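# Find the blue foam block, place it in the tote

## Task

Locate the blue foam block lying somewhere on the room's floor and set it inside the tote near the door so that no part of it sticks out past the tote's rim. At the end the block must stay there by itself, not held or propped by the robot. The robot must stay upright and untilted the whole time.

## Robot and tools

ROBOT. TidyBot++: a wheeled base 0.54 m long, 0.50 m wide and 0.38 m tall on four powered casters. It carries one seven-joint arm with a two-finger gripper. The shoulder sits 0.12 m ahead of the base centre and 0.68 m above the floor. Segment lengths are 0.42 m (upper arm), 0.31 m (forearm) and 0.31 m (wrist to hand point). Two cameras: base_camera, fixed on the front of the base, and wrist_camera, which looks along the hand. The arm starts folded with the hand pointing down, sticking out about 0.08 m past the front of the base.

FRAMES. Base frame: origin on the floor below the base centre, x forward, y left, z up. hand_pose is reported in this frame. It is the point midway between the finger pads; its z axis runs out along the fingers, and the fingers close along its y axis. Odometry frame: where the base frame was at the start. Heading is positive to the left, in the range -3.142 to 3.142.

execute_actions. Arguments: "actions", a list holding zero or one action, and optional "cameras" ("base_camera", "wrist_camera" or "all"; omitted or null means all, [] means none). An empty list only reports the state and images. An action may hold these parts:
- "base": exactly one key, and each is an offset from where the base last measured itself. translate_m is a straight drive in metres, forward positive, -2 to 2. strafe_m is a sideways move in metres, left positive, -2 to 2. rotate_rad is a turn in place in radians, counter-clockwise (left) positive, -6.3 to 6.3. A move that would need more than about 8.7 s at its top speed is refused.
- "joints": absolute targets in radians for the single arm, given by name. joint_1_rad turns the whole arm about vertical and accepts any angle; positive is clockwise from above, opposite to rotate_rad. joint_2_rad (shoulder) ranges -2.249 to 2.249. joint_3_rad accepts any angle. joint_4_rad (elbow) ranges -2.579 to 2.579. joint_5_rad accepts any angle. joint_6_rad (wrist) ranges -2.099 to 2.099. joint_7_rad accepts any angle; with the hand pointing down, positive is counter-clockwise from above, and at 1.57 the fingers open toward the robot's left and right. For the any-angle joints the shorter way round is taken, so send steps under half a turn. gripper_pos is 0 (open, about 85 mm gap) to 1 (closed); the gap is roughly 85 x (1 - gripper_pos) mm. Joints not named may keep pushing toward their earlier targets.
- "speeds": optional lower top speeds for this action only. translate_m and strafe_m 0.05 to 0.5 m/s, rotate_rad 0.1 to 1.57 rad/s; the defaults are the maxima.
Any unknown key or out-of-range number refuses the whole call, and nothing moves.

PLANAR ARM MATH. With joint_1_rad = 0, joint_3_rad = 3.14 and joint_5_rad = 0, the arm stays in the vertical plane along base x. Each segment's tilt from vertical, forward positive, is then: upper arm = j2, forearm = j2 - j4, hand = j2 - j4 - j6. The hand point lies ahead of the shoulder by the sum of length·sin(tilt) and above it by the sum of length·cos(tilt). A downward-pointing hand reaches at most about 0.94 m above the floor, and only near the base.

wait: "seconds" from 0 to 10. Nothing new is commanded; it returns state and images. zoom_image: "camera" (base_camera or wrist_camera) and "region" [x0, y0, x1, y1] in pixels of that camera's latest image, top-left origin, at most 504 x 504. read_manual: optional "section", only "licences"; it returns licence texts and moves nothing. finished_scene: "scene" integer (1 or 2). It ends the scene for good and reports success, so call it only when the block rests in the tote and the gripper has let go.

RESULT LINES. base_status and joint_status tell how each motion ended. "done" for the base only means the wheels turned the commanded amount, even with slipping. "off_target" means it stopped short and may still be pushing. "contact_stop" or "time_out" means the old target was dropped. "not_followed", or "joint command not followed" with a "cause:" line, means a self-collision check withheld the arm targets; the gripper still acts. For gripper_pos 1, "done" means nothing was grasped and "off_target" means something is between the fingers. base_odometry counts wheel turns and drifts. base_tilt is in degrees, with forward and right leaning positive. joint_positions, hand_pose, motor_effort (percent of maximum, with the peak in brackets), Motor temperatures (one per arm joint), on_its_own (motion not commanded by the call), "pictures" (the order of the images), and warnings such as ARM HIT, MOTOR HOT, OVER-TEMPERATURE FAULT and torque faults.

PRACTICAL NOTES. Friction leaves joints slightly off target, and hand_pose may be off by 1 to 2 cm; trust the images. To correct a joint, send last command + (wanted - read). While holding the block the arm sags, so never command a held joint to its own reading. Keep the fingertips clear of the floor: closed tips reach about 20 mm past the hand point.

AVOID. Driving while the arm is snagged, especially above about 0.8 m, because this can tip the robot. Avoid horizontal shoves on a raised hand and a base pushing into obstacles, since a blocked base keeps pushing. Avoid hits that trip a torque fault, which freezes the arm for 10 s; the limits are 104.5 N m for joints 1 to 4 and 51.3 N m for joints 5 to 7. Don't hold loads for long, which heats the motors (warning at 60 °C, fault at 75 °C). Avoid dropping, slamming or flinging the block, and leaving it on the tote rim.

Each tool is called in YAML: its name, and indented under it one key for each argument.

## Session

execute_actions:
  actions: []

Scene clock: 0.00 s.
Motor temperatures (°C, as the motors report them): [35 31 30 31 34 35 39]
base_odometry: x=+0.000 y=+0.000 heading=+0.000 (m, m, rad; odometry frame)
base_tilt: forward=-0.2 right=+0.2 (deg)
base_status: not commanded
joint_positions: joint_1_rad=+0.020 joint_2_rad=-0.303 joint_3_rad=+3.171 joint_4_rad=-2.538 joint_5_rad=+0.007 joint_6_rad=-0.897 joint_7_rad=+1.546 gripper_pos=+0.000
joint_status: not commanded
motor_effort: joint_1_rad=-2 joint_2_rad=-4 joint_3_rad=+0 joint_4_rad=+16 joint_5_rad=+0 joint_6_rad=+1 joint_7_rad=-1 (%)
hand_pose: x=+0.2443 y=-0.0055 z=+0.5786 quat_wxyz=(-0.002, +0.999, -0.034, +0.005) (m; base frame)
pictures: base_camera, wrist_camera
Images, in order (width x height): base_camera 644x364, wrist_camera 644x476.

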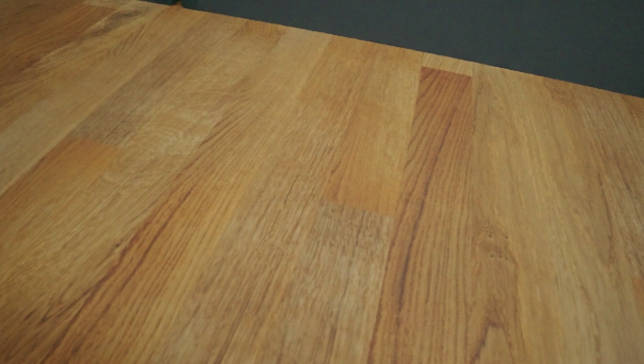

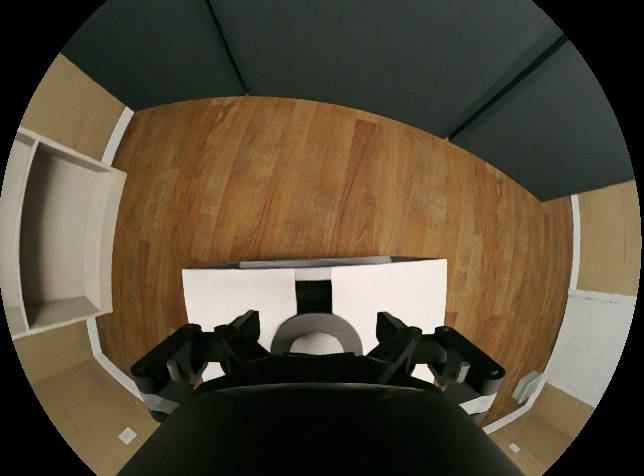

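execute_actions:
  actions:
    - {"base":{"rotate_rad":-0.29},"joints":{"joint_1_rad":1.0,"joint_3_rad":3.14,"joint_6_rad":0.1,"joint_7_rad":1.57}}

Scene clock: 2.87 s.
Motor temperatures (°C, as the motors report them): [35 31 30 31 34 35 39]
base_odometry: x=+0.000 y=+0.000 heading=-0.289 (m, m, rad; odometry frame)
base_tilt: forward=-0.2 right=+0.1 (deg)
base_status: done
joint_positions: joint_1_rad=+0.985 joint_2_rad=-0.303 joint_3_rad=+3.153 joint_4_rad=-2.538 joint_5_rad=+0.007 joint_6_rad=+0.064 joint_7_rad=+1.546 gripper_pos=+0.000
joint_status: all done
motor_effort: joint_1_rad=-2(2) joint_2_rad=-6(7) joint_3_rad=+1(1) joint_4_rad=+18(18) joint_5_rad=+0(1) joint_6_rad=+7(6) joint_7_rad=+0(0) (%)
hand_pose: x=+0.3263 y=-0.3175 z=+0.7142 quat_wxyz=(+0.218, +0.773, -0.430, +0.413) (m; base frame)
pictures: base_camera, wrist_camera
Images, in order (width x height): base_camera 644x364, wrist_camera 644x476.

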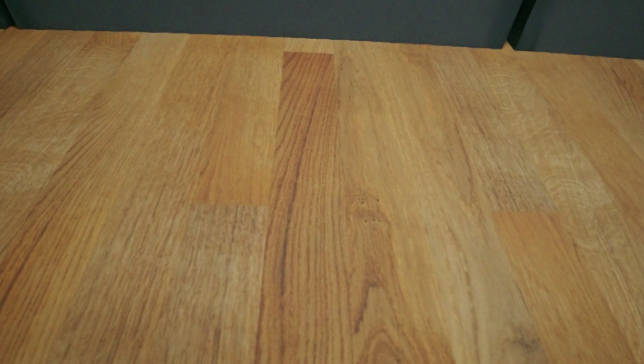

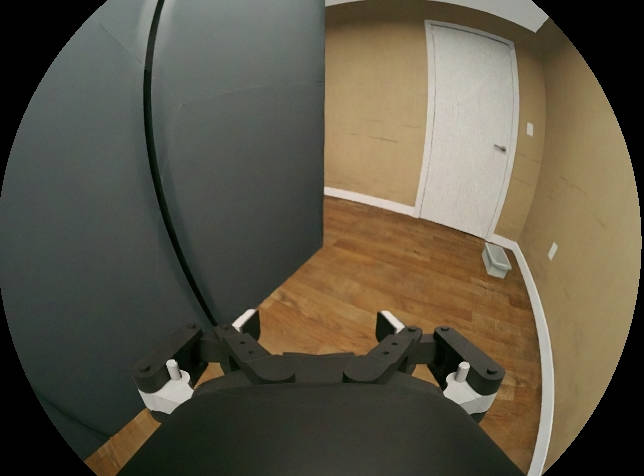

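execute_actions:
  actions:
    - {"base":{"translate_m":0.25},"joints":{"joint_1_rad":0.3}}
  cameras: []

execute_actions:
  actions:
    - {"base":{"strafe_m":-1.58},"joints":{"joint_1_rad":-0.02}}

Scene clock: 5.53 s.
Motor temperatures (°C, as the motors report them): [35 31 30 31 34 35 39]
base_odometry: x=+0.240 y=-0.072 heading=-0.290 (m, m, rad; odometry frame)
base_tilt: forward=-0.2 right=+0.1 (deg)
base_status: done
joint_positions: joint_1_rad=+0.315 joint_2_rad=-0.303 joint_3_rad=+3.148 joint_4_rad=-2.538 joint_5_rad=+0.007 joint_6_rad=+0.064 joint_7_rad=+1.546 gripper_pos=+0.000
joint_status: all done
motor_effort: joint_1_rad=-1(1) joint_2_rad=-7(8) joint_3_rad=+1(1) joint_4_rad=+18(19) joint_5_rad=+1(0) joint_6_rad=+7(8) joint_7_rad=-1(0) (%)
hand_pose: x=+0.4793 y=-0.1183 z=+0.7140 quat_wxyz=(+0.070, +0.872, -0.149, +0.461) (m; base frame)
pictures: none
No camera images: the call's "cameras" was empty. Leave "cameras" out to get every camera's image.

Scene clock: 10.07 s.
Motor temperatures (°C, as the motors report them): [35 31 30 31 34 35 39]
base_odometry: x=-0.211 y=-1.586 heading=-0.290 (m, m, rad; odometry frame)
base_tilt: forward=-0.2 right=+0.2 (deg)
base_status: done
joint_positions: joint_1_rad=-0.006 joint_2_rad=-0.303 joint_3_rad=+3.146 joint_4_rad=-2.538 joint_5_rad=+0.007 joint_6_rad=+0.065 joint_7_rad=+1.546 gripper_pos=+0.000
joint_status: all done
motor_effort: joint_1_rad=-2(0) joint_2_rad=-6(7) joint_3_rad=+0(1) joint_4_rad=+18(19) joint_5_rad=+0(0) joint_6_rad=+7(7) joint_7_rad=-1(0) (%)
hand_pose: x=+0.4982 y=+0.0023 z=+0.7140 quat_wxyz=(-0.005, +0.884, -0.007, +0.467) (m; base frame)
pictures: base_camera, wrist_camera
Images, in order (width x height): base_camera 644x364, wrist_camera 644x476.

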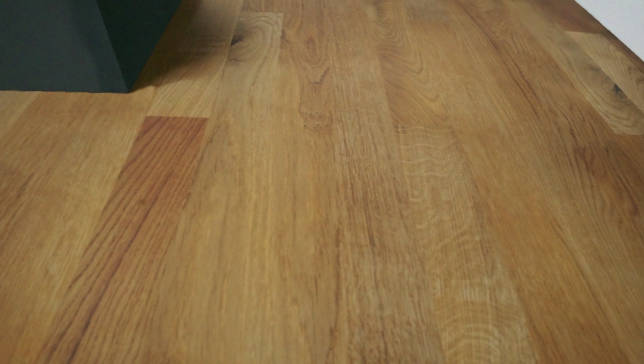

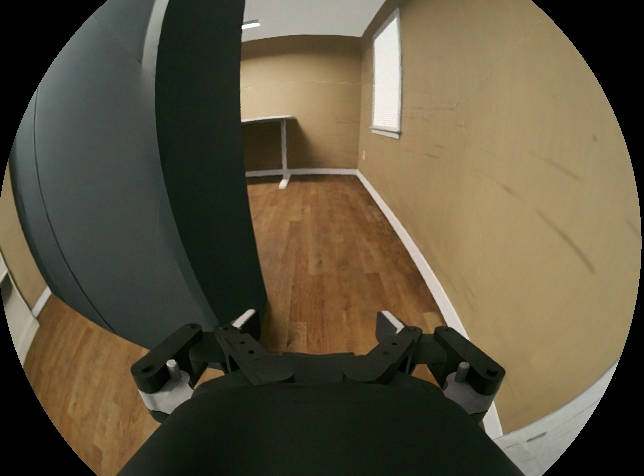

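execute_actions:
  actions:
    - {"base":{"strafe_m":-0.15}}
  cameras: ["base_camera"]

execute_actions:
  actions:
    - {"base":{"translate_m":1.7},"joints":{"joint_1_rad":-0.3,"joint_6_rad":-0.05}}

Scene clock: 11.77 s.
Motor temperatures (°C, as the motors report them): [35 31 30 31 34 35 39]
base_odometry: x=-0.254 y=-1.730 heading=-0.289 (m, m, rad; odometry frame)
base_tilt: forward=-0.2 right=+0.2 (deg)
base_status: done
joint_positions: joint_1_rad=-0.006 joint_2_rad=-0.303 joint_3_rad=+3.145 joint_4_rad=-2.538 joint_5_rad=+0.007 joint_6_rad=+0.065 joint_7_rad=+1.546 gripper_pos=+0.000
joint_status: not commanded
motor_effort: joint_1_rad=-1(1) joint_2_rad=-7(8) joint_3_rad=+0(2) joint_4_rad=+18(18) joint_5_rad=+0(1) joint_6_rad=+7(7) joint_7_rad=+0(0) (%)
hand_pose: x=+0.4981 y=+0.0025 z=+0.7140 quat_wxyz=(-0.005, +0.884, -0.007, +0.467) (m; base frame)
pictures: base_camera
Images, in order (width x height): base_camera 644x364.

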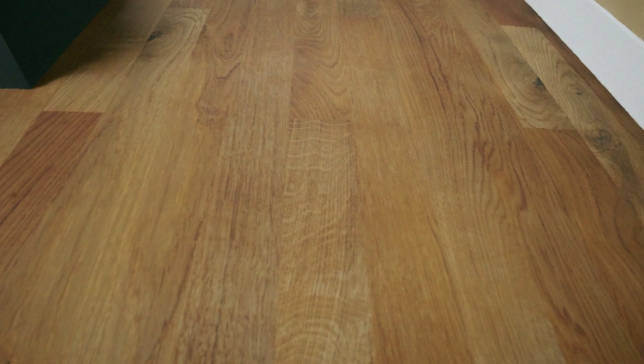

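Scene clock: 16.53 s.
Motor temperatures (°C, as the motors report them): [35 31 30 31 34 35 39]
base_odometry: x=+1.375 y=-2.217 heading=-0.290 (m, m, rad; odometry frame)
base_tilt: forward=-0.2 right=+0.1 (deg)
base_status: done
joint_positions: joint_1_rad=-0.286 joint_2_rad=-0.303 joint_3_rad=+3.145 joint_4_rad=-2.538 joint_5_rad=+0.007 joint_6_rad=-0.014 joint_7_rad=+1.546 gripper_pos=+0.000
joint_status: all done
motor_effort: joint_1_rad=-1(1) joint_2_rad=-6(9) joint_3_rad=+0(1) joint_4_rad=+18(19) joint_5_rad=+0(0) joint_6_rad=+7(8) joint_7_rad=-1(0) (%)
hand_pose: x=+0.4688 y=+0.1028 z=+0.6946 quat_wxyz=(-0.065, +0.894, +0.119, +0.427) (m; base frame)
pictures: base_camera, wrist_camera
Images, in order (width x height): base_camera 644x364, wrist_camera 644x476.

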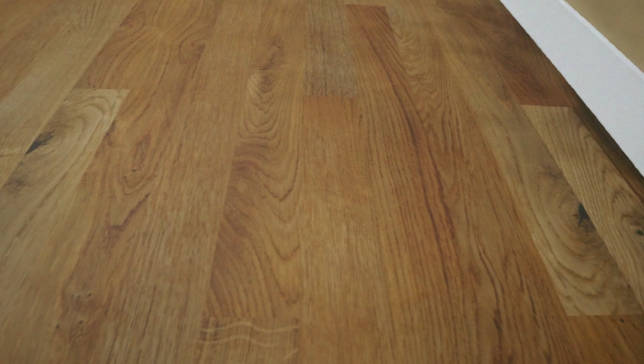

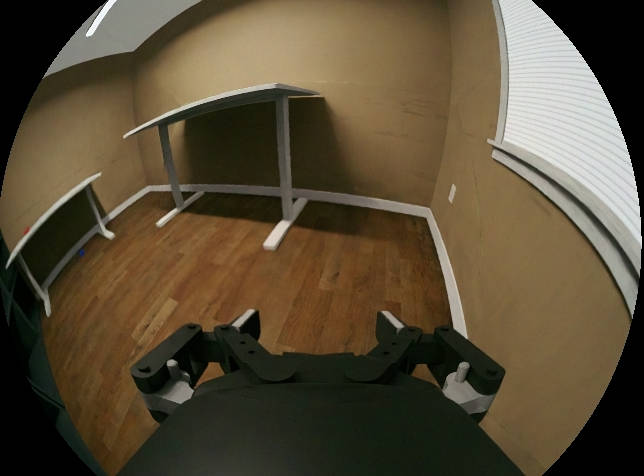

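execute_actions:
  actions:
    - {"base":{"strafe_m":1.6},"joints":{"joint_1_rad":-1.45}}

Scene clock: 21.63 s.
Motor temperatures (°C, as the motors report them): [35 31 30 31 34 35 39]
base_odometry: x=+1.834 y=-0.684 heading=-0.291 (m, m, rad; odometry frame)
base_tilt: forward=-0.2 right=+0.1 (deg)
base_status: done
joint_positions: joint_1_rad=-1.435 joint_2_rad=-0.303 joint_3_rad=+3.145 joint_4_rad=-2.538 joint_5_rad=+0.007 joint_6_rad=-0.014 joint_7_rad=+1.546 gripper_pos=+0.000
joint_status: all done
motor_effort: joint_1_rad=-2(1) joint_2_rad=-6(9) joint_3_rad=+1(1) joint_4_rad=+18(18) joint_5_rad=+1(0) joint_6_rad=+7(7) joint_7_rad=+0(1) (%)
hand_pose: x=+0.1683 y=+0.3612 z=+0.6945 quat_wxyz=(-0.286, +0.686, +0.586, +0.323) (m; base frame)
pictures: base_camera, wrist_camera
Images, in order (width x height): base_camera 644x364, wrist_camera 644x476.

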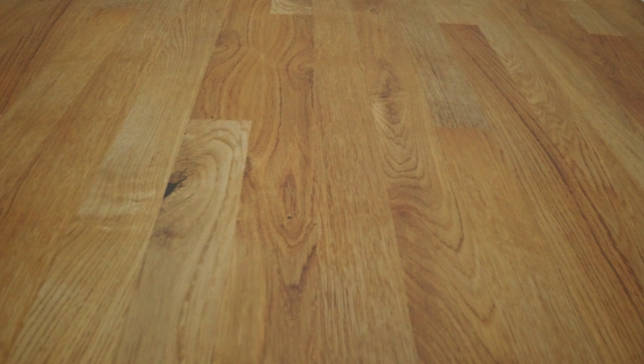

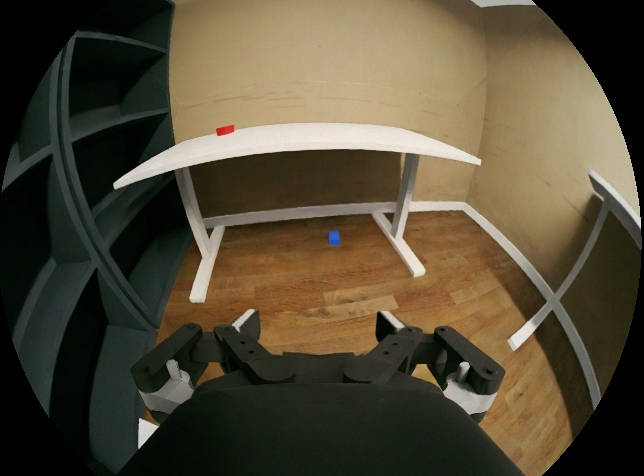

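zoom_image:
  camera: "wrist_camera"
  region: [280, 200, 400, 290]

Region (280, 200, 400, 290) of wrist_camera's 644x476 image, scaled by 4.200; it fills the top 378 rows of this view, and the rest is white.

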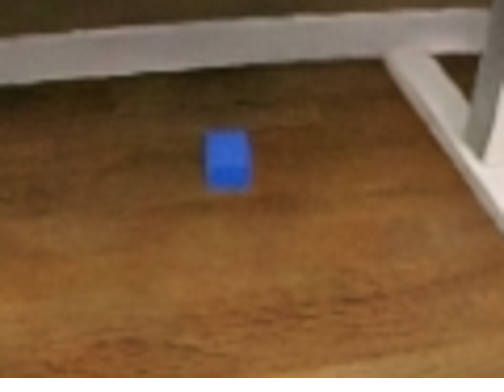

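execute_actions:
  actions:
    - {"base":{"rotate_rad":1.28},"joints":{"joint_1_rad":0.0,"joint_2_rad":1.4,"joint_3_rad":3.13,"joint_4_rad":-1.7,"joint_6_rad":0.05,"joint_7_rad":1.6}}

Scene clock: 26.00 s.
Motor temperatures (°C, as the motors report them): [35 31 30 31 34 35 39]
base_odometry: x=+1.834 y=-0.684 heading=+0.989 (m, m, rad; odometry frame)
base_tilt: forward=-0.2 right=+0.2 (deg)
base_status: done
joint_positions: joint_1_rad=-0.011 joint_2_rad=+1.396 joint_3_rad=+3.133 joint_4_rad=-1.720 joint_5_rad=+0.007 joint_6_rad=+0.011 joint_7_rad=+1.554 gripper_pos=+0.000
joint_status: all done
motor_effort: joint_1_rad=-1(2) joint_2_rad=-36(38) joint_3_rad=-1(2) joint_4_rad=+0(18) joint_5_rad=+0(0) joint_6_rad=+1(7) joint_7_rad=-1(0) (%)
hand_pose: x=+0.5526 y=+0.0111 z=+0.1298 quat_wxyz=(-0.004, +1.000, +0.001, +0.018) (m; base frame)
pictures: base_camera, wrist_camera
Images, in order (width x height): base_camera 644x364, wrist_camera 644x476.

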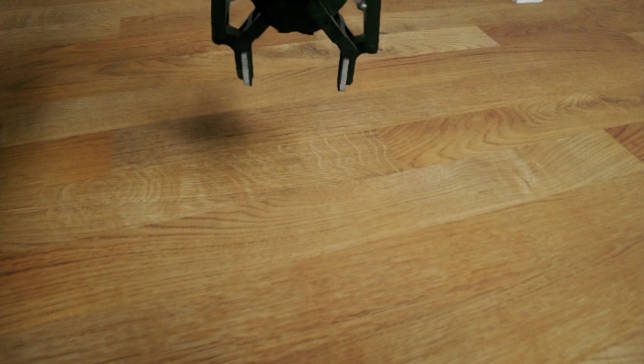

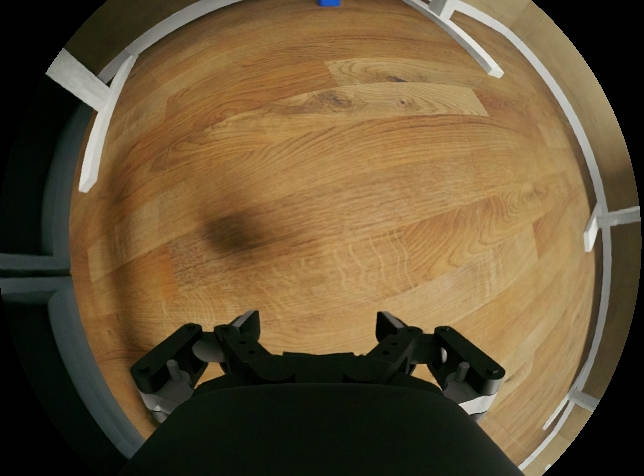

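execute_actions:
  actions:
    - {"base":{"translate_m":0.2},"joints":{"joint_1_rad":0.01,"joint_2_rad":1.55,"joint_4_rad":-0.95,"joint_6_rad":0.11,"joint_7_rad":1.61}}

Scene clock: 28.40 s.
Motor temperatures (°C, as the motors report them): [35 31 30 31 34 35 39]
base_odometry: x=+1.944 y=-0.516 heading=+0.990 (m, m, rad; odometry frame)
base_tilt: forward=-0.2 right=+0.1 (deg)
base_status: done
joint_positions: joint_1_rad=-0.008 joint_2_rad=+1.538 joint_3_rad=+3.133 joint_4_rad=-0.969 joint_5_rad=+0.007 joint_6_rad=+0.072 joint_7_rad=+1.564 gripper_pos=+0.000
joint_status: all done
motor_effort: joint_1_rad=-2(3) joint_2_rad=-49(49) joint_3_rad=-1(1) joint_4_rad=+14(14) joint_5_rad=+0(0) joint_6_rad=+6(5) joint_7_rad=+1(0) (%)
hand_pose: x=+0.9279 y=+0.0124 z=+0.2059 quat_wxyz=(-0.005, +0.938, +0.003, +0.346) (m; base frame)
pictures: base_camera, wrist_camera
Images, in order (width x height): base_camera 644x364, wrist_camera 644x476.

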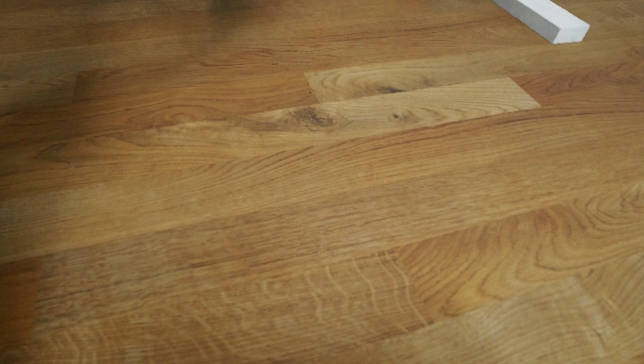

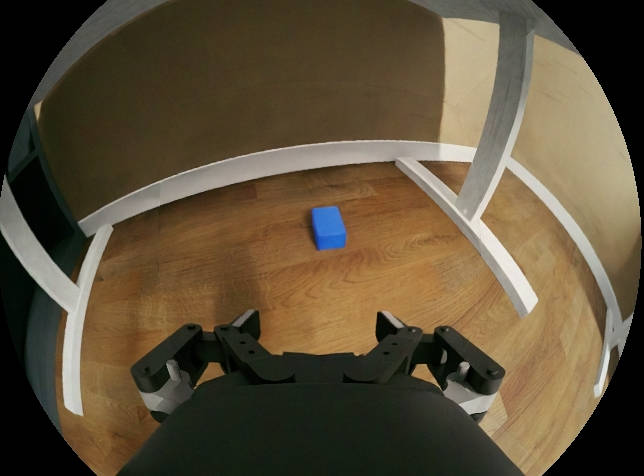

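execute_actions:
  actions:
    - {"base":{"translate_m":0.17},"joints":{"joint_1_rad":0.033,"joint_2_rad":1.92,"joint_4_rad":-0.625,"joint_6_rad":0.215,"joint_7_rad":1.72}}

Scene clock: 32.00 s.
Motor temperatures (°C, as the motors report them): [35 31 30 31 34 35 39]
base_odometry: x=+2.037 y=-0.374 heading=+0.991 (m, m, rad; odometry frame)
base_tilt: forward=-0.2 right=+0.1 (deg)
base_status: done
joint_positions: joint_1_rad=+0.016 joint_2_rad=+1.918 joint_3_rad=+3.133 joint_4_rad=-0.644 joint_5_rad=+0.007 joint_6_rad=+0.176 joint_7_rad=+1.675 gripper_pos=+0.000
joint_status: all done
motor_effort: joint_1_rad=-2(0) joint_2_rad=-46(49) joint_3_rad=-1(1) joint_4_rad=+13(14) joint_5_rad=+0(0) joint_6_rad=+6(7) joint_7_rad=+0(1) (%)
hand_pose: x=+0.9002 y=-0.0083 z=+0.0490 quat_wxyz=(+0.020, +0.929, +0.042, +0.368) (m; base frame)
pictures: base_camera, wrist_camera
Images, in order (width x height): base_camera 644x364, wrist_camera 644x476.

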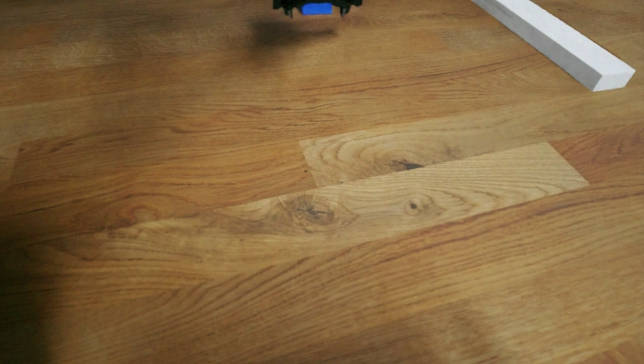

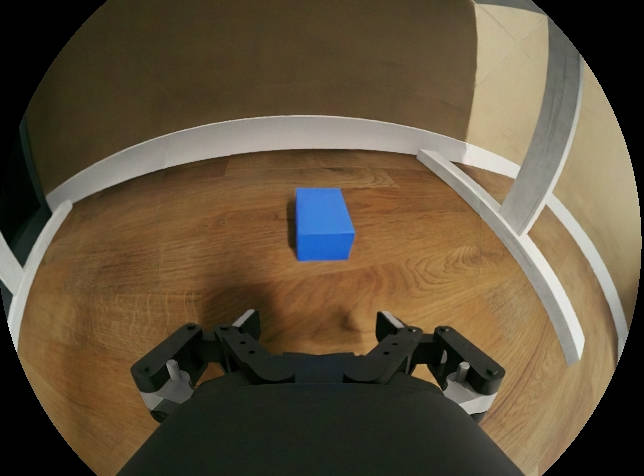

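execute_actions:
  actions:
    - {"base":{"translate_m":0.12},"joints":{"joint_2_rad":1.942}}

Scene clock: 33.70 s.
Motor temperatures (°C, as the motors report them): [35 31 30 31 34 35 39]
base_odometry: x=+2.103 y=-0.273 heading=+0.992 (m, m, rad; odometry frame)
base_tilt: forward=-0.2 right=+0.1 (deg)
base_status: done
joint_positions: joint_1_rad=+0.017 joint_2_rad=+1.937 joint_3_rad=+3.133 joint_4_rad=-0.635 joint_5_rad=+0.007 joint_6_rad=+0.179 joint_7_rad=+1.675 gripper_pos=+0.000
joint_status: all done
motor_effort: joint_1_rad=-2(3) joint_2_rad=-46(49) joint_3_rad=-1(1) joint_4_rad=+12(15) joint_5_rad=+0(0) joint_6_rad=+6(7) joint_7_rad=+0(0) (%)
hand_pose: x=+0.8935 y=-0.0088 z=+0.0387 quat_wxyz=(+0.020, +0.930, +0.041, +0.365) (m; base frame)
pictures: base_camera, wrist_camera
Images, in order (width x height): base_camera 644x364, wrist_camera 644x476.

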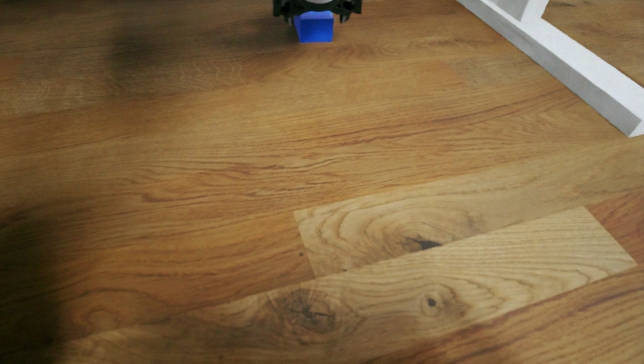

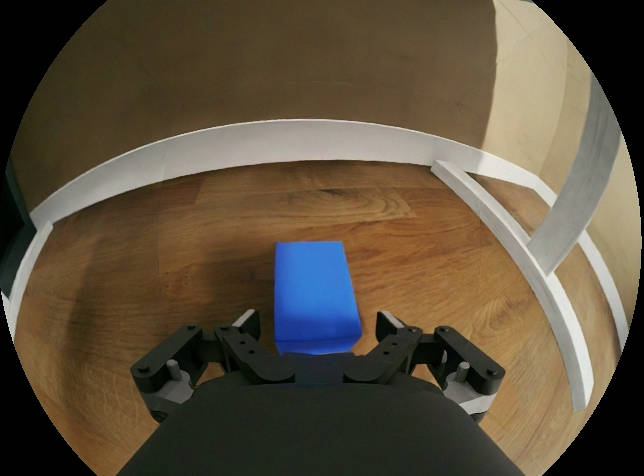

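execute_actions:
  actions:
    - {"joints":{"joint_2_rad":1.955,"gripper_pos":1.0}}

Scene clock: 35.10 s.
Motor temperatures (°C, as the motors report them): [35 31 30 31 34 35 39]
base_odometry: x=+2.103 y=-0.274 heading=+0.992 (m, m, rad; odometry frame)
base_tilt: forward=-0.2 right=+0.2 (deg)
base_status: not commanded
joint_positions: joint_1_rad=+0.017 joint_2_rad=+1.942 joint_3_rad=+3.133 joint_4_rad=-0.634 joint_5_rad=+0.007 joint_6_rad=+0.187 joint_7_rad=+1.675 gripper_pos=+0.411
joint_status: gripper_pos off_target (ended at +0.411, target +1.000); the others done
motor_effort: joint_1_rad=-2(0) joint_2_rad=-44(48) joint_3_rad=-1(1) joint_4_rad=+12(13) joint_5_rad=+0(1) joint_6_rad=+5(6) joint_7_rad=+0(0) (%)
hand_pose: x=+0.8920 y=-0.0088 z=+0.0364 quat_wxyz=(+0.020, +0.929, +0.041, +0.367) (m; base frame)
pictures: base_camera, wrist_camera
Images, in order (width x height): base_camera 644x364, wrist_camera 644x476.

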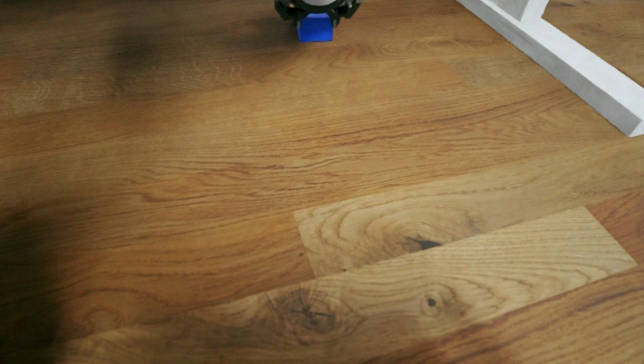

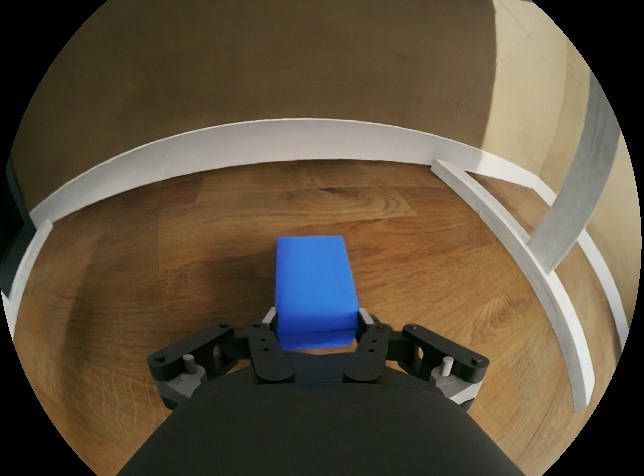

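execute_actions:
  actions:
    - {"base":{"translate_m":-0.55},"joints":{"joint_2_rad":1.82,"joint_4_rad":-0.75,"gripper_pos":1.0}}
  cameras: ["wrist_camera"]

execute_actions:
  actions:
    - {"base":{"rotate_rad":0.29},"joints":{"joint_1_rad":0.0,"joint_2_rad":1.0,"joint_4_rad":-1.9,"joint_6_rad":0.0,"joint_7_rad":1.57,"gripper_pos":1.0}}
  cameras: ["wrist_camera"]

Scene clock: 39.00 s.
Motor temperatures (°C, as the motors report them): [35 31 30 31 34 35 39]
base_odometry: x=+1.802 y=-0.734 heading=+0.992 (m, m, rad; odometry frame)
base_tilt: forward=-0.2 right=+0.1 (deg)
base_status: done
joint_positions: joint_1_rad=+0.022 joint_2_rad=+1.824 joint_3_rad=+3.133 joint_4_rad=-0.740 joint_5_rad=+0.007 joint_6_rad=+0.187 joint_7_rad=+1.675 gripper_pos=+0.411
joint_status: gripper_pos off_target (ended at +0.411, target +1.000); the others done
motor_effort: joint_1_rad=-1(2) joint_2_rad=-48(50) joint_3_rad=-1(2) joint_4_rad=+14(14) joint_5_rad=+0(0) joint_6_rad=+6(7) joint_7_rad=-1(1) (%)
hand_pose: x=+0.9132 y=-0.0124 z=+0.0883 quat_wxyz=(+0.021, +0.927, +0.039, +0.372) (m; base frame)
pictures: wrist_camera
Images, in order (width x height): wrist_camera 644x476.

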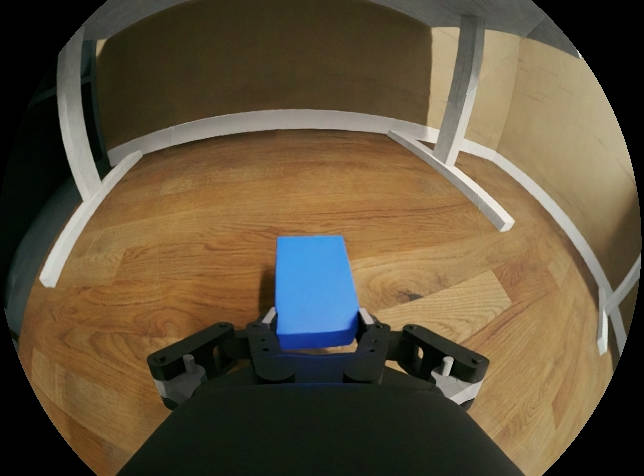

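Scene clock: 41.43 s.
Motor temperatures (°C, as the motors report them): [35 31 30 31 34 35 39]
base_odometry: x=+1.802 y=-0.734 heading=+1.282 (m, m, rad; odometry frame)
base_tilt: forward=-0.2 right=+0.1 (deg)
base_status: done
joint_positions: joint_1_rad=+0.011 joint_2_rad=+1.013 joint_3_rad=+3.129 joint_4_rad=-1.885 joint_5_rad=+0.007 joint_6_rad=+0.036 joint_7_rad=+1.615 gripper_pos=+0.411
joint_status: gripper_pos off_target (ended at +0.411, target +1.000); the others done
motor_effort: joint_1_rad=-1(7) joint_2_rad=-37(49) joint_3_rad=-1(3) joint_4_rad=+6(14) joint_5_rad=+1(0) joint_6_rad=+3(5) joint_7_rad=+0(0) (%)
hand_pose: x=+0.6378 y=+0.0037 z=+0.3003 quat_wxyz=(-0.002, +0.990, +0.023, +0.140) (m; base frame)
pictures: wrist_camera
Images, in order (width x height): wrist_camera 644x476.

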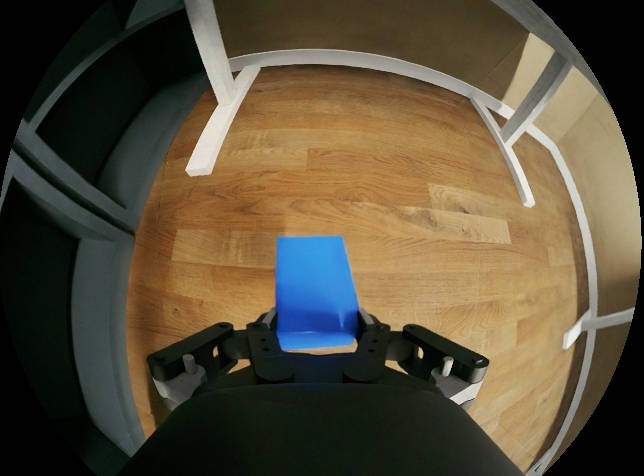

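execute_actions:
  actions:
    - {"base":{"translate_m":-1.49},"joints":{"joint_2_rad":0.6,"joint_4_rad":-2.2,"joint_6_rad":-0.2,"gripper_pos":1.0}}
  cameras: ["wrist_camera"]

Scene clock: 46.13 s.
Motor temperatures (°C, as the motors report them): [35 31 30 31 34 35 39]
base_odometry: x=+1.380 y=-2.163 heading=+1.283 (m, m, rad; odometry frame)
base_tilt: forward=-0.2 right=+0.1 (deg)
base_status: done
joint_positions: joint_1_rad=+0.011 joint_2_rad=+0.609 joint_3_rad=+3.129 joint_4_rad=-2.190 joint_5_rad=+0.007 joint_6_rad=-0.166 joint_7_rad=+1.615 gripper_pos=+0.411
joint_status: gripper_pos off_target (ended at +0.411, target +1.000); the others done
motor_effort: joint_1_rad=-2(3) joint_2_rad=-27(38) joint_3_rad=+0(1) joint_4_rad=+6(9) joint_5_rad=+1(0) joint_6_rad=+2(2) joint_7_rad=+0(0) (%)
hand_pose: x=+0.5197 y=+0.0030 z=+0.4246 quat_wxyz=(-0.001, +0.996, +0.025, +0.088) (m; base frame)
pictures: wrist_camera
Images, in order (width x height): wrist_camera 644x476.

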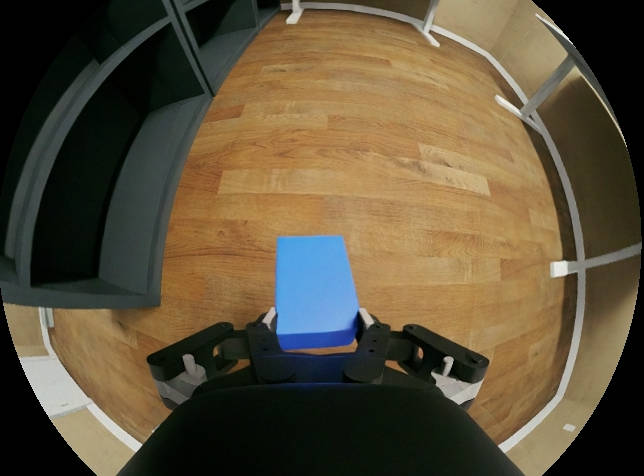

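execute_actions:
  actions:
    - {"base":{"rotate_rad":1.571},"joints":{"gripper_pos":1.0}}

Scene clock: 48.73 s.
Motor temperatures (°C, as the motors report them): [35 31 30 31 34 35 39]
base_odometry: x=+1.380 y=-2.163 heading=+2.854 (m, m, rad; odometry frame)
base_tilt: forward=-0.2 right=+0.1 (deg)
base_status: done
joint_positions: joint_1_rad=-0.003 joint_2_rad=+0.609 joint_3_rad=+3.126 joint_4_rad=-2.190 joint_5_rad=+0.007 joint_6_rad=-0.166 joint_7_rad=+1.615 gripper_pos=+0.411
joint_status: gripper_pos off_target (ended at +0.411, target +1.000)
motor_effort: joint_1_rad=-2(1) joint_2_rad=-27(28) joint_3_rad=+0(2) joint_4_rad=+7(6) joint_5_rad=+0(0) joint_6_rad=+2(2) joint_7_rad=-1(0) (%)
hand_pose: x=+0.5196 y=+0.0097 z=+0.4247 quat_wxyz=(-0.002, +0.996, +0.033, +0.088) (m; base frame)
pictures: base_camera, wrist_camera
Images, in order (width x height): base_camera 644x364, wrist_camera 644x476.

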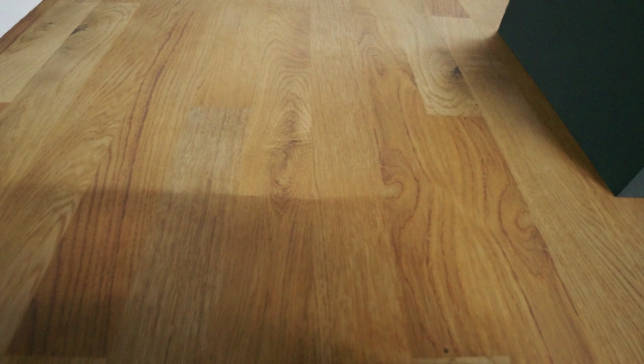

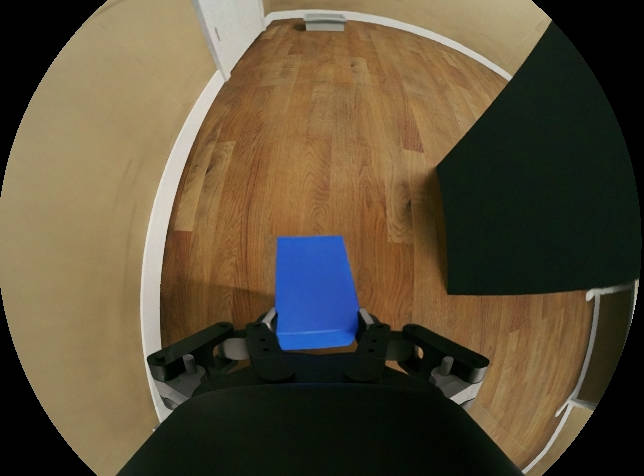

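execute_actions:
  actions:
    - {"base":{"translate_m":1.45},"joints":{"joint_1_rad":0.02,"joint_2_rad":1.32,"joint_4_rad":-1.51,"joint_6_rad":0.19,"joint_7_rad":1.45,"gripper_pos":1.0}}

Scene clock: 53.60 s.
Motor temperatures (°C, as the motors report them): [35 32 30 31 34 35 39]
base_odometry: x=-0.011 y=-1.754 heading=+2.855 (m, m, rad; odometry frame)
base_tilt: forward=-0.2 right=+0.1 (deg)
base_status: done
joint_positions: joint_1_rad=+0.002 joint_2_rad=+1.319 joint_3_rad=+3.126 joint_4_rad=-1.523 joint_5_rad=+0.007 joint_6_rad=+0.154 joint_7_rad=+1.495 gripper_pos=+0.411
joint_status: gripper_pos off_target (ended at +0.411, target +1.000); the others done
motor_effort: joint_1_rad=-2(3) joint_2_rad=-42(44) joint_3_rad=-1(1) joint_4_rad=+7(8) joint_5_rad=+0(1) joint_6_rad=+4(5) joint_7_rad=+0(0) (%)
hand_pose: x=+0.7558 y=+0.0102 z=+0.2068 quat_wxyz=(-0.016, +0.974, -0.034, +0.224) (m; base frame)
pictures: base_camera, wrist_camera
Images, in order (width x height): base_camera 644x364, wrist_camera 644x476.

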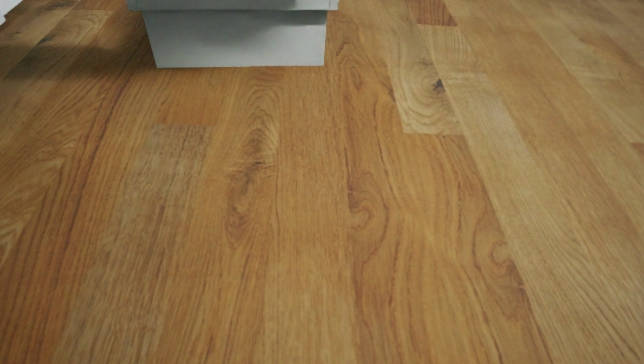

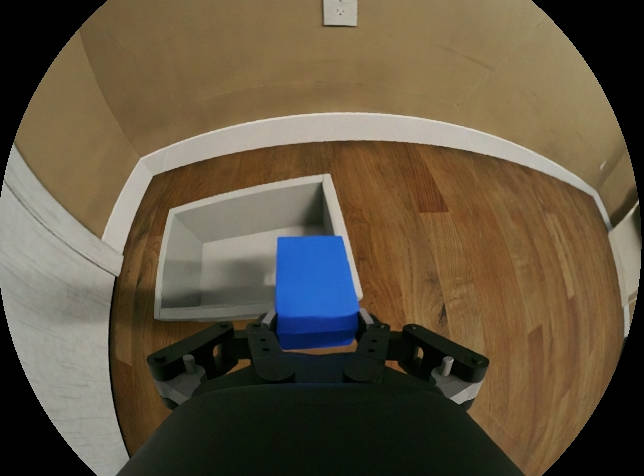

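execute_actions:
  actions:
    - {"base":{"translate_m":0.12},"joints":{"joint_1_rad":-0.173,"gripper_pos":1.0}}

Scene clock: 56.17 s.
Motor temperatures (°C, as the motors report them): [35 32 30 31 34 35 39]
base_odometry: x=-0.126 y=-1.720 heading=+2.855 (m, m, rad; odometry frame)
base_tilt: forward=-0.2 right=+0.1 (deg)
base_status: done
joint_positions: joint_1_rad=-0.175 joint_2_rad=+1.319 joint_3_rad=+3.127 joint_4_rad=-1.517 joint_5_rad=+0.007 joint_6_rad=+0.154 joint_7_rad=+1.495 gripper_pos=+0.411
joint_status: gripper_pos off_target (ended at +0.411, target +1.000); the others done
motor_effort: joint_1_rad=-2(5) joint_2_rad=-43(43) joint_3_rad=-1(3) joint_4_rad=+8(9) joint_5_rad=+0(0) joint_6_rad=+4(5) joint_7_rad=-1(0) (%)
hand_pose: x=+0.7477 y=+0.1222 z=+0.2083 quat_wxyz=(-0.036, +0.972, +0.052, +0.225) (m; base frame)
pictures: base_camera, wrist_camera
Images, in order (width x height): base_camera 644x364, wrist_camera 644x476.

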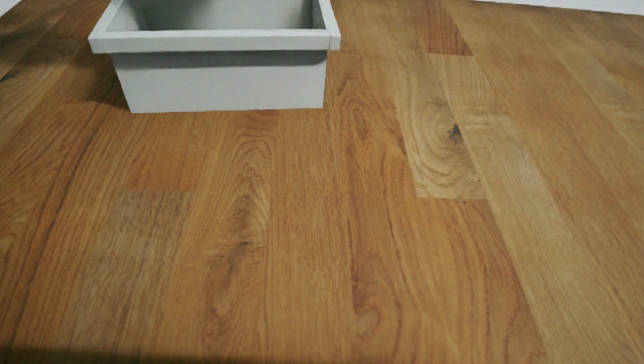

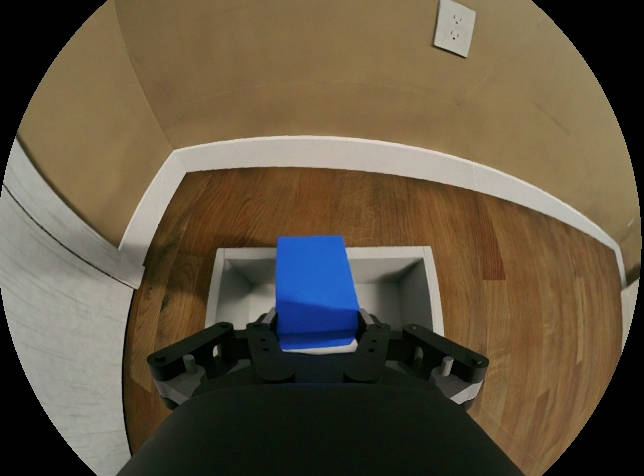

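execute_actions:
  actions:
    - {"joints":{"joint_2_rad":1.64,"joint_4_rad":-1.243,"joint_6_rad":0.235,"gripper_pos":1.0}}

Scene clock: 58.27 s.
Motor temperatures (°C, as the motors report them): [35 32 30 31 34 35 39]
base_odometry: x=-0.126 y=-1.720 heading=+2.855 (m, m, rad; odometry frame)
base_tilt: forward=-0.2 right=+0.1 (deg)
base_status: not commanded
joint_positions: joint_1_rad=-0.175 joint_2_rad=+1.633 joint_3_rad=+3.127 joint_4_rad=-1.260 joint_5_rad=+0.007 joint_6_rad=+0.200 joint_7_rad=+1.495 gripper_pos=+0.411
joint_status: gripper_pos off_target (ended at +0.411, target +1.000); the others done
motor_effort: joint_1_rad=-2(1) joint_2_rad=-42(46) joint_3_rad=-1(1) joint_4_rad=+7(7) joint_5_rad=+1(0) joint_6_rad=+4(5) joint_7_rad=+0(0) (%)
hand_pose: x=+0.7401 y=+0.1203 z=+0.0708 quat_wxyz=(-0.035, +0.974, +0.050, +0.220) (m; base frame)
pictures: base_camera, wrist_camera
Images, in order (width x height): base_camera 644x364, wrist_camera 644x476.

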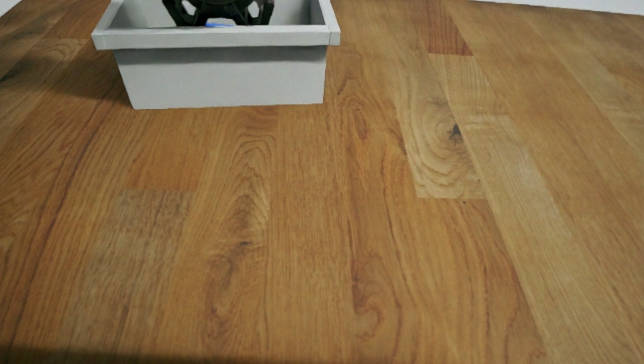

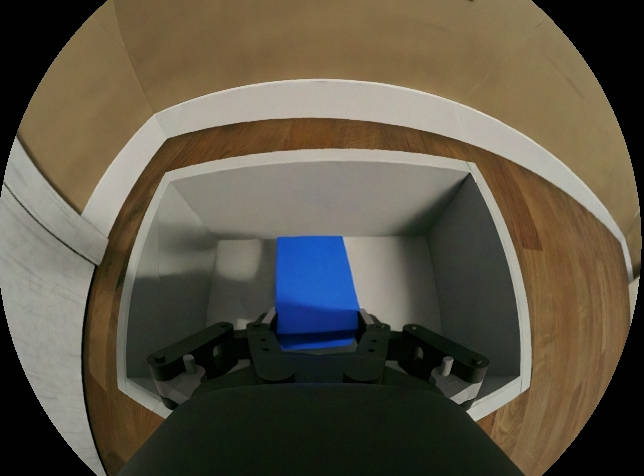

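execute_actions:
  actions:
    - {"base":{"translate_m":-0.025},"joints":{"joint_2_rad":1.655,"gripper_pos":1.0}}
  cameras: ["wrist_camera"]

execute_actions:
  actions:
    - {"joints":{"gripper_pos":0.15}}

Scene clock: 59.33 s.
Motor temperatures (°C, as the motors report them): [35 32 30 31 34 35 39]
base_odometry: x=-0.102 y=-1.728 heading=+2.855 (m, m, rad; odometry frame)
base_tilt: forward=-0.2 right=+0.1 (deg)
base_status: done
joint_positions: joint_1_rad=-0.175 joint_2_rad=+1.642 joint_3_rad=+3.127 joint_4_rad=-1.254 joint_5_rad=+0.007 joint_6_rad=+0.201 joint_7_rad=+1.495 gripper_pos=+0.411
joint_status: gripper_pos off_target (ended at +0.411, target +1.000); the others done
motor_effort: joint_1_rad=-2(4) joint_2_rad=-43(44) joint_3_rad=-1(2) joint_4_rad=+6(8) joint_5_rad=+0(0) joint_6_rad=+4(4) joint_7_rad=+0(0) (%)
hand_pose: x=+0.7379 y=+0.1199 z=+0.0662 quat_wxyz=(-0.035, +0.974, +0.050, +0.219) (m; base frame)
pictures: wrist_camera
Images, in order (width x height): wrist_camera 644x476.

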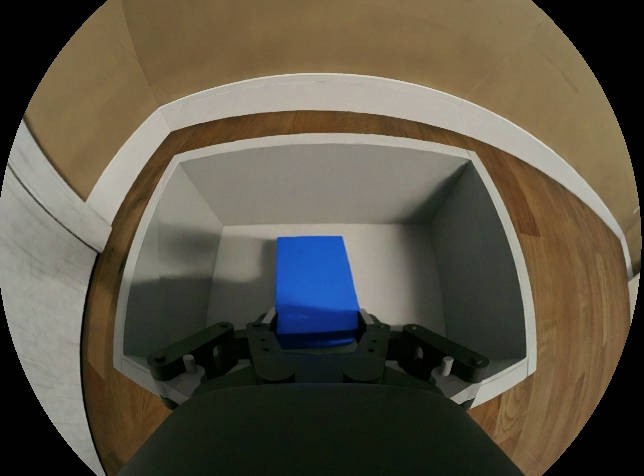

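Scene clock: 60.37 s.
Motor temperatures (°C, as the motors report them): [35 32 30 31 34 35 39]
base_odometry: x=-0.102 y=-1.728 heading=+2.855 (m, m, rad; odometry frame)
base_tilt: forward=-0.2 right=+0.1 (deg)
base_status: not commanded
joint_positions: joint_1_rad=-0.175 joint_2_rad=+1.642 joint_3_rad=+3.127 joint_4_rad=-1.254 joint_5_rad=+0.007 joint_6_rad=+0.201 joint_7_rad=+1.495 gripper_pos=+0.150
joint_status: all done
motor_effort: joint_1_rad=-2(2) joint_2_rad=-42(42) joint_3_rad=-1(1) joint_4_rad=+6(7) joint_5_rad=+0(0) joint_6_rad=+4(4) joint_7_rad=+0(0) (%)
hand_pose: x=+0.7379 y=+0.1199 z=+0.0662 quat_wxyz=(-0.035, +0.974, +0.050, +0.219) (m; base frame)
pictures: base_camera, wrist_camera
Images, in order (width x height): base_camera 644x364, wrist_camera 644x476.

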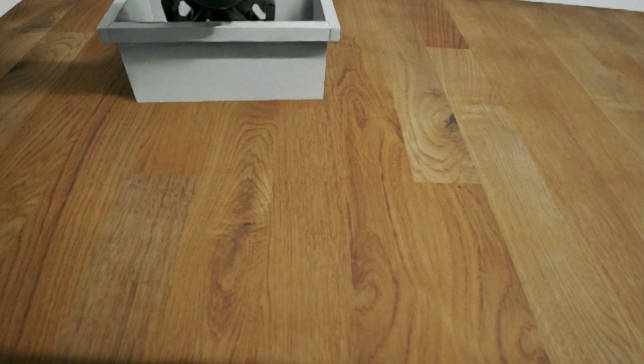

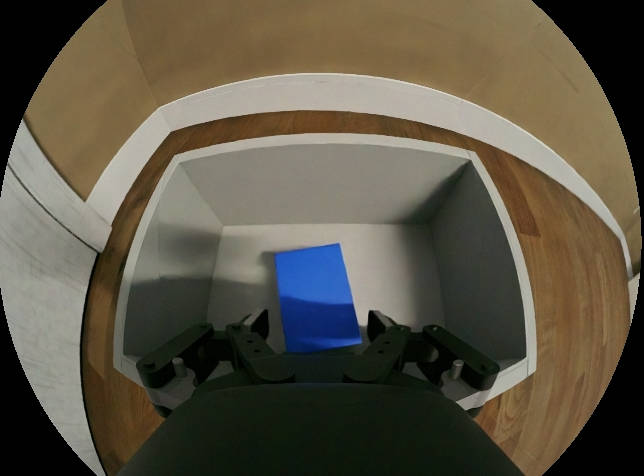

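execute_actions:
  actions:
    - {"joints":{"joint_2_rad":1.36,"joint_4_rad":-1.42,"joint_6_rad":0.05,"gripper_pos":0.0}}

Scene clock: 62.40 s.
Motor temperatures (°C, as the motors report them): [35 32 30 31 34 35 39]
base_odometry: x=-0.102 y=-1.728 heading=+2.855 (m, m, rad; odometry frame)
base_tilt: forward=-0.2 right=+0.1 (deg)
base_status: not commanded
joint_positions: joint_1_rad=-0.175 joint_2_rad=+1.358 joint_3_rad=+3.127 joint_4_rad=-1.403 joint_5_rad=+0.007 joint_6_rad=+0.088 joint_7_rad=+1.495 gripper_pos=+0.000
joint_status: all done
motor_effort: joint_1_rad=-1(1) joint_2_rad=-43(46) joint_3_rad=-1(1) joint_4_rad=+9(9) joint_5_rad=+0(0) joint_6_rad=+4(4) joint_7_rad=-1(0) (%)
hand_pose: x=+0.7756 y=+0.1269 z=+0.2015 quat_wxyz=(-0.036, +0.971, +0.052, +0.230) (m; base frame)
pictures: base_camera, wrist_camera
Images, in order (width x height): base_camera 644x364, wrist_camera 644x476.

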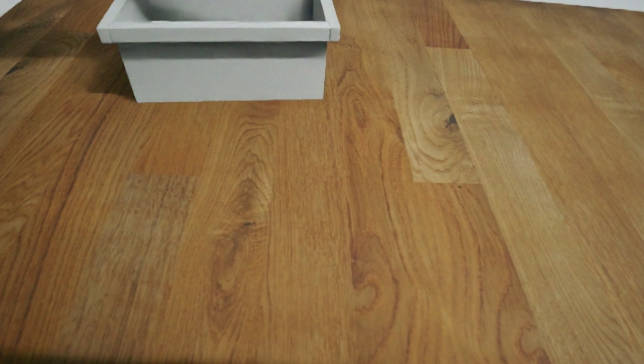

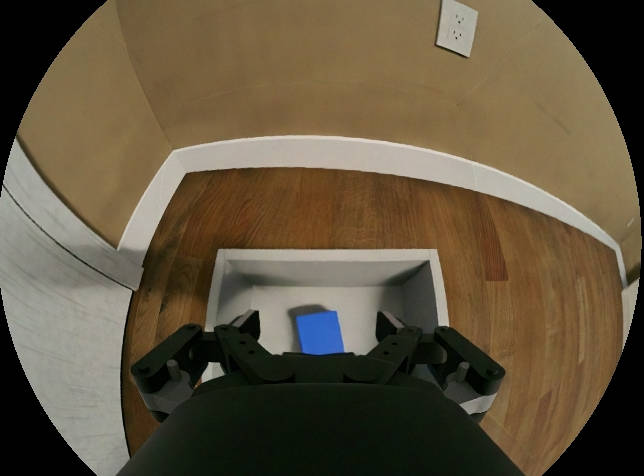

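The block is inside the tote and the hand is clear.

finished_scene:
  scene: 2

The scene is finished: the task was done.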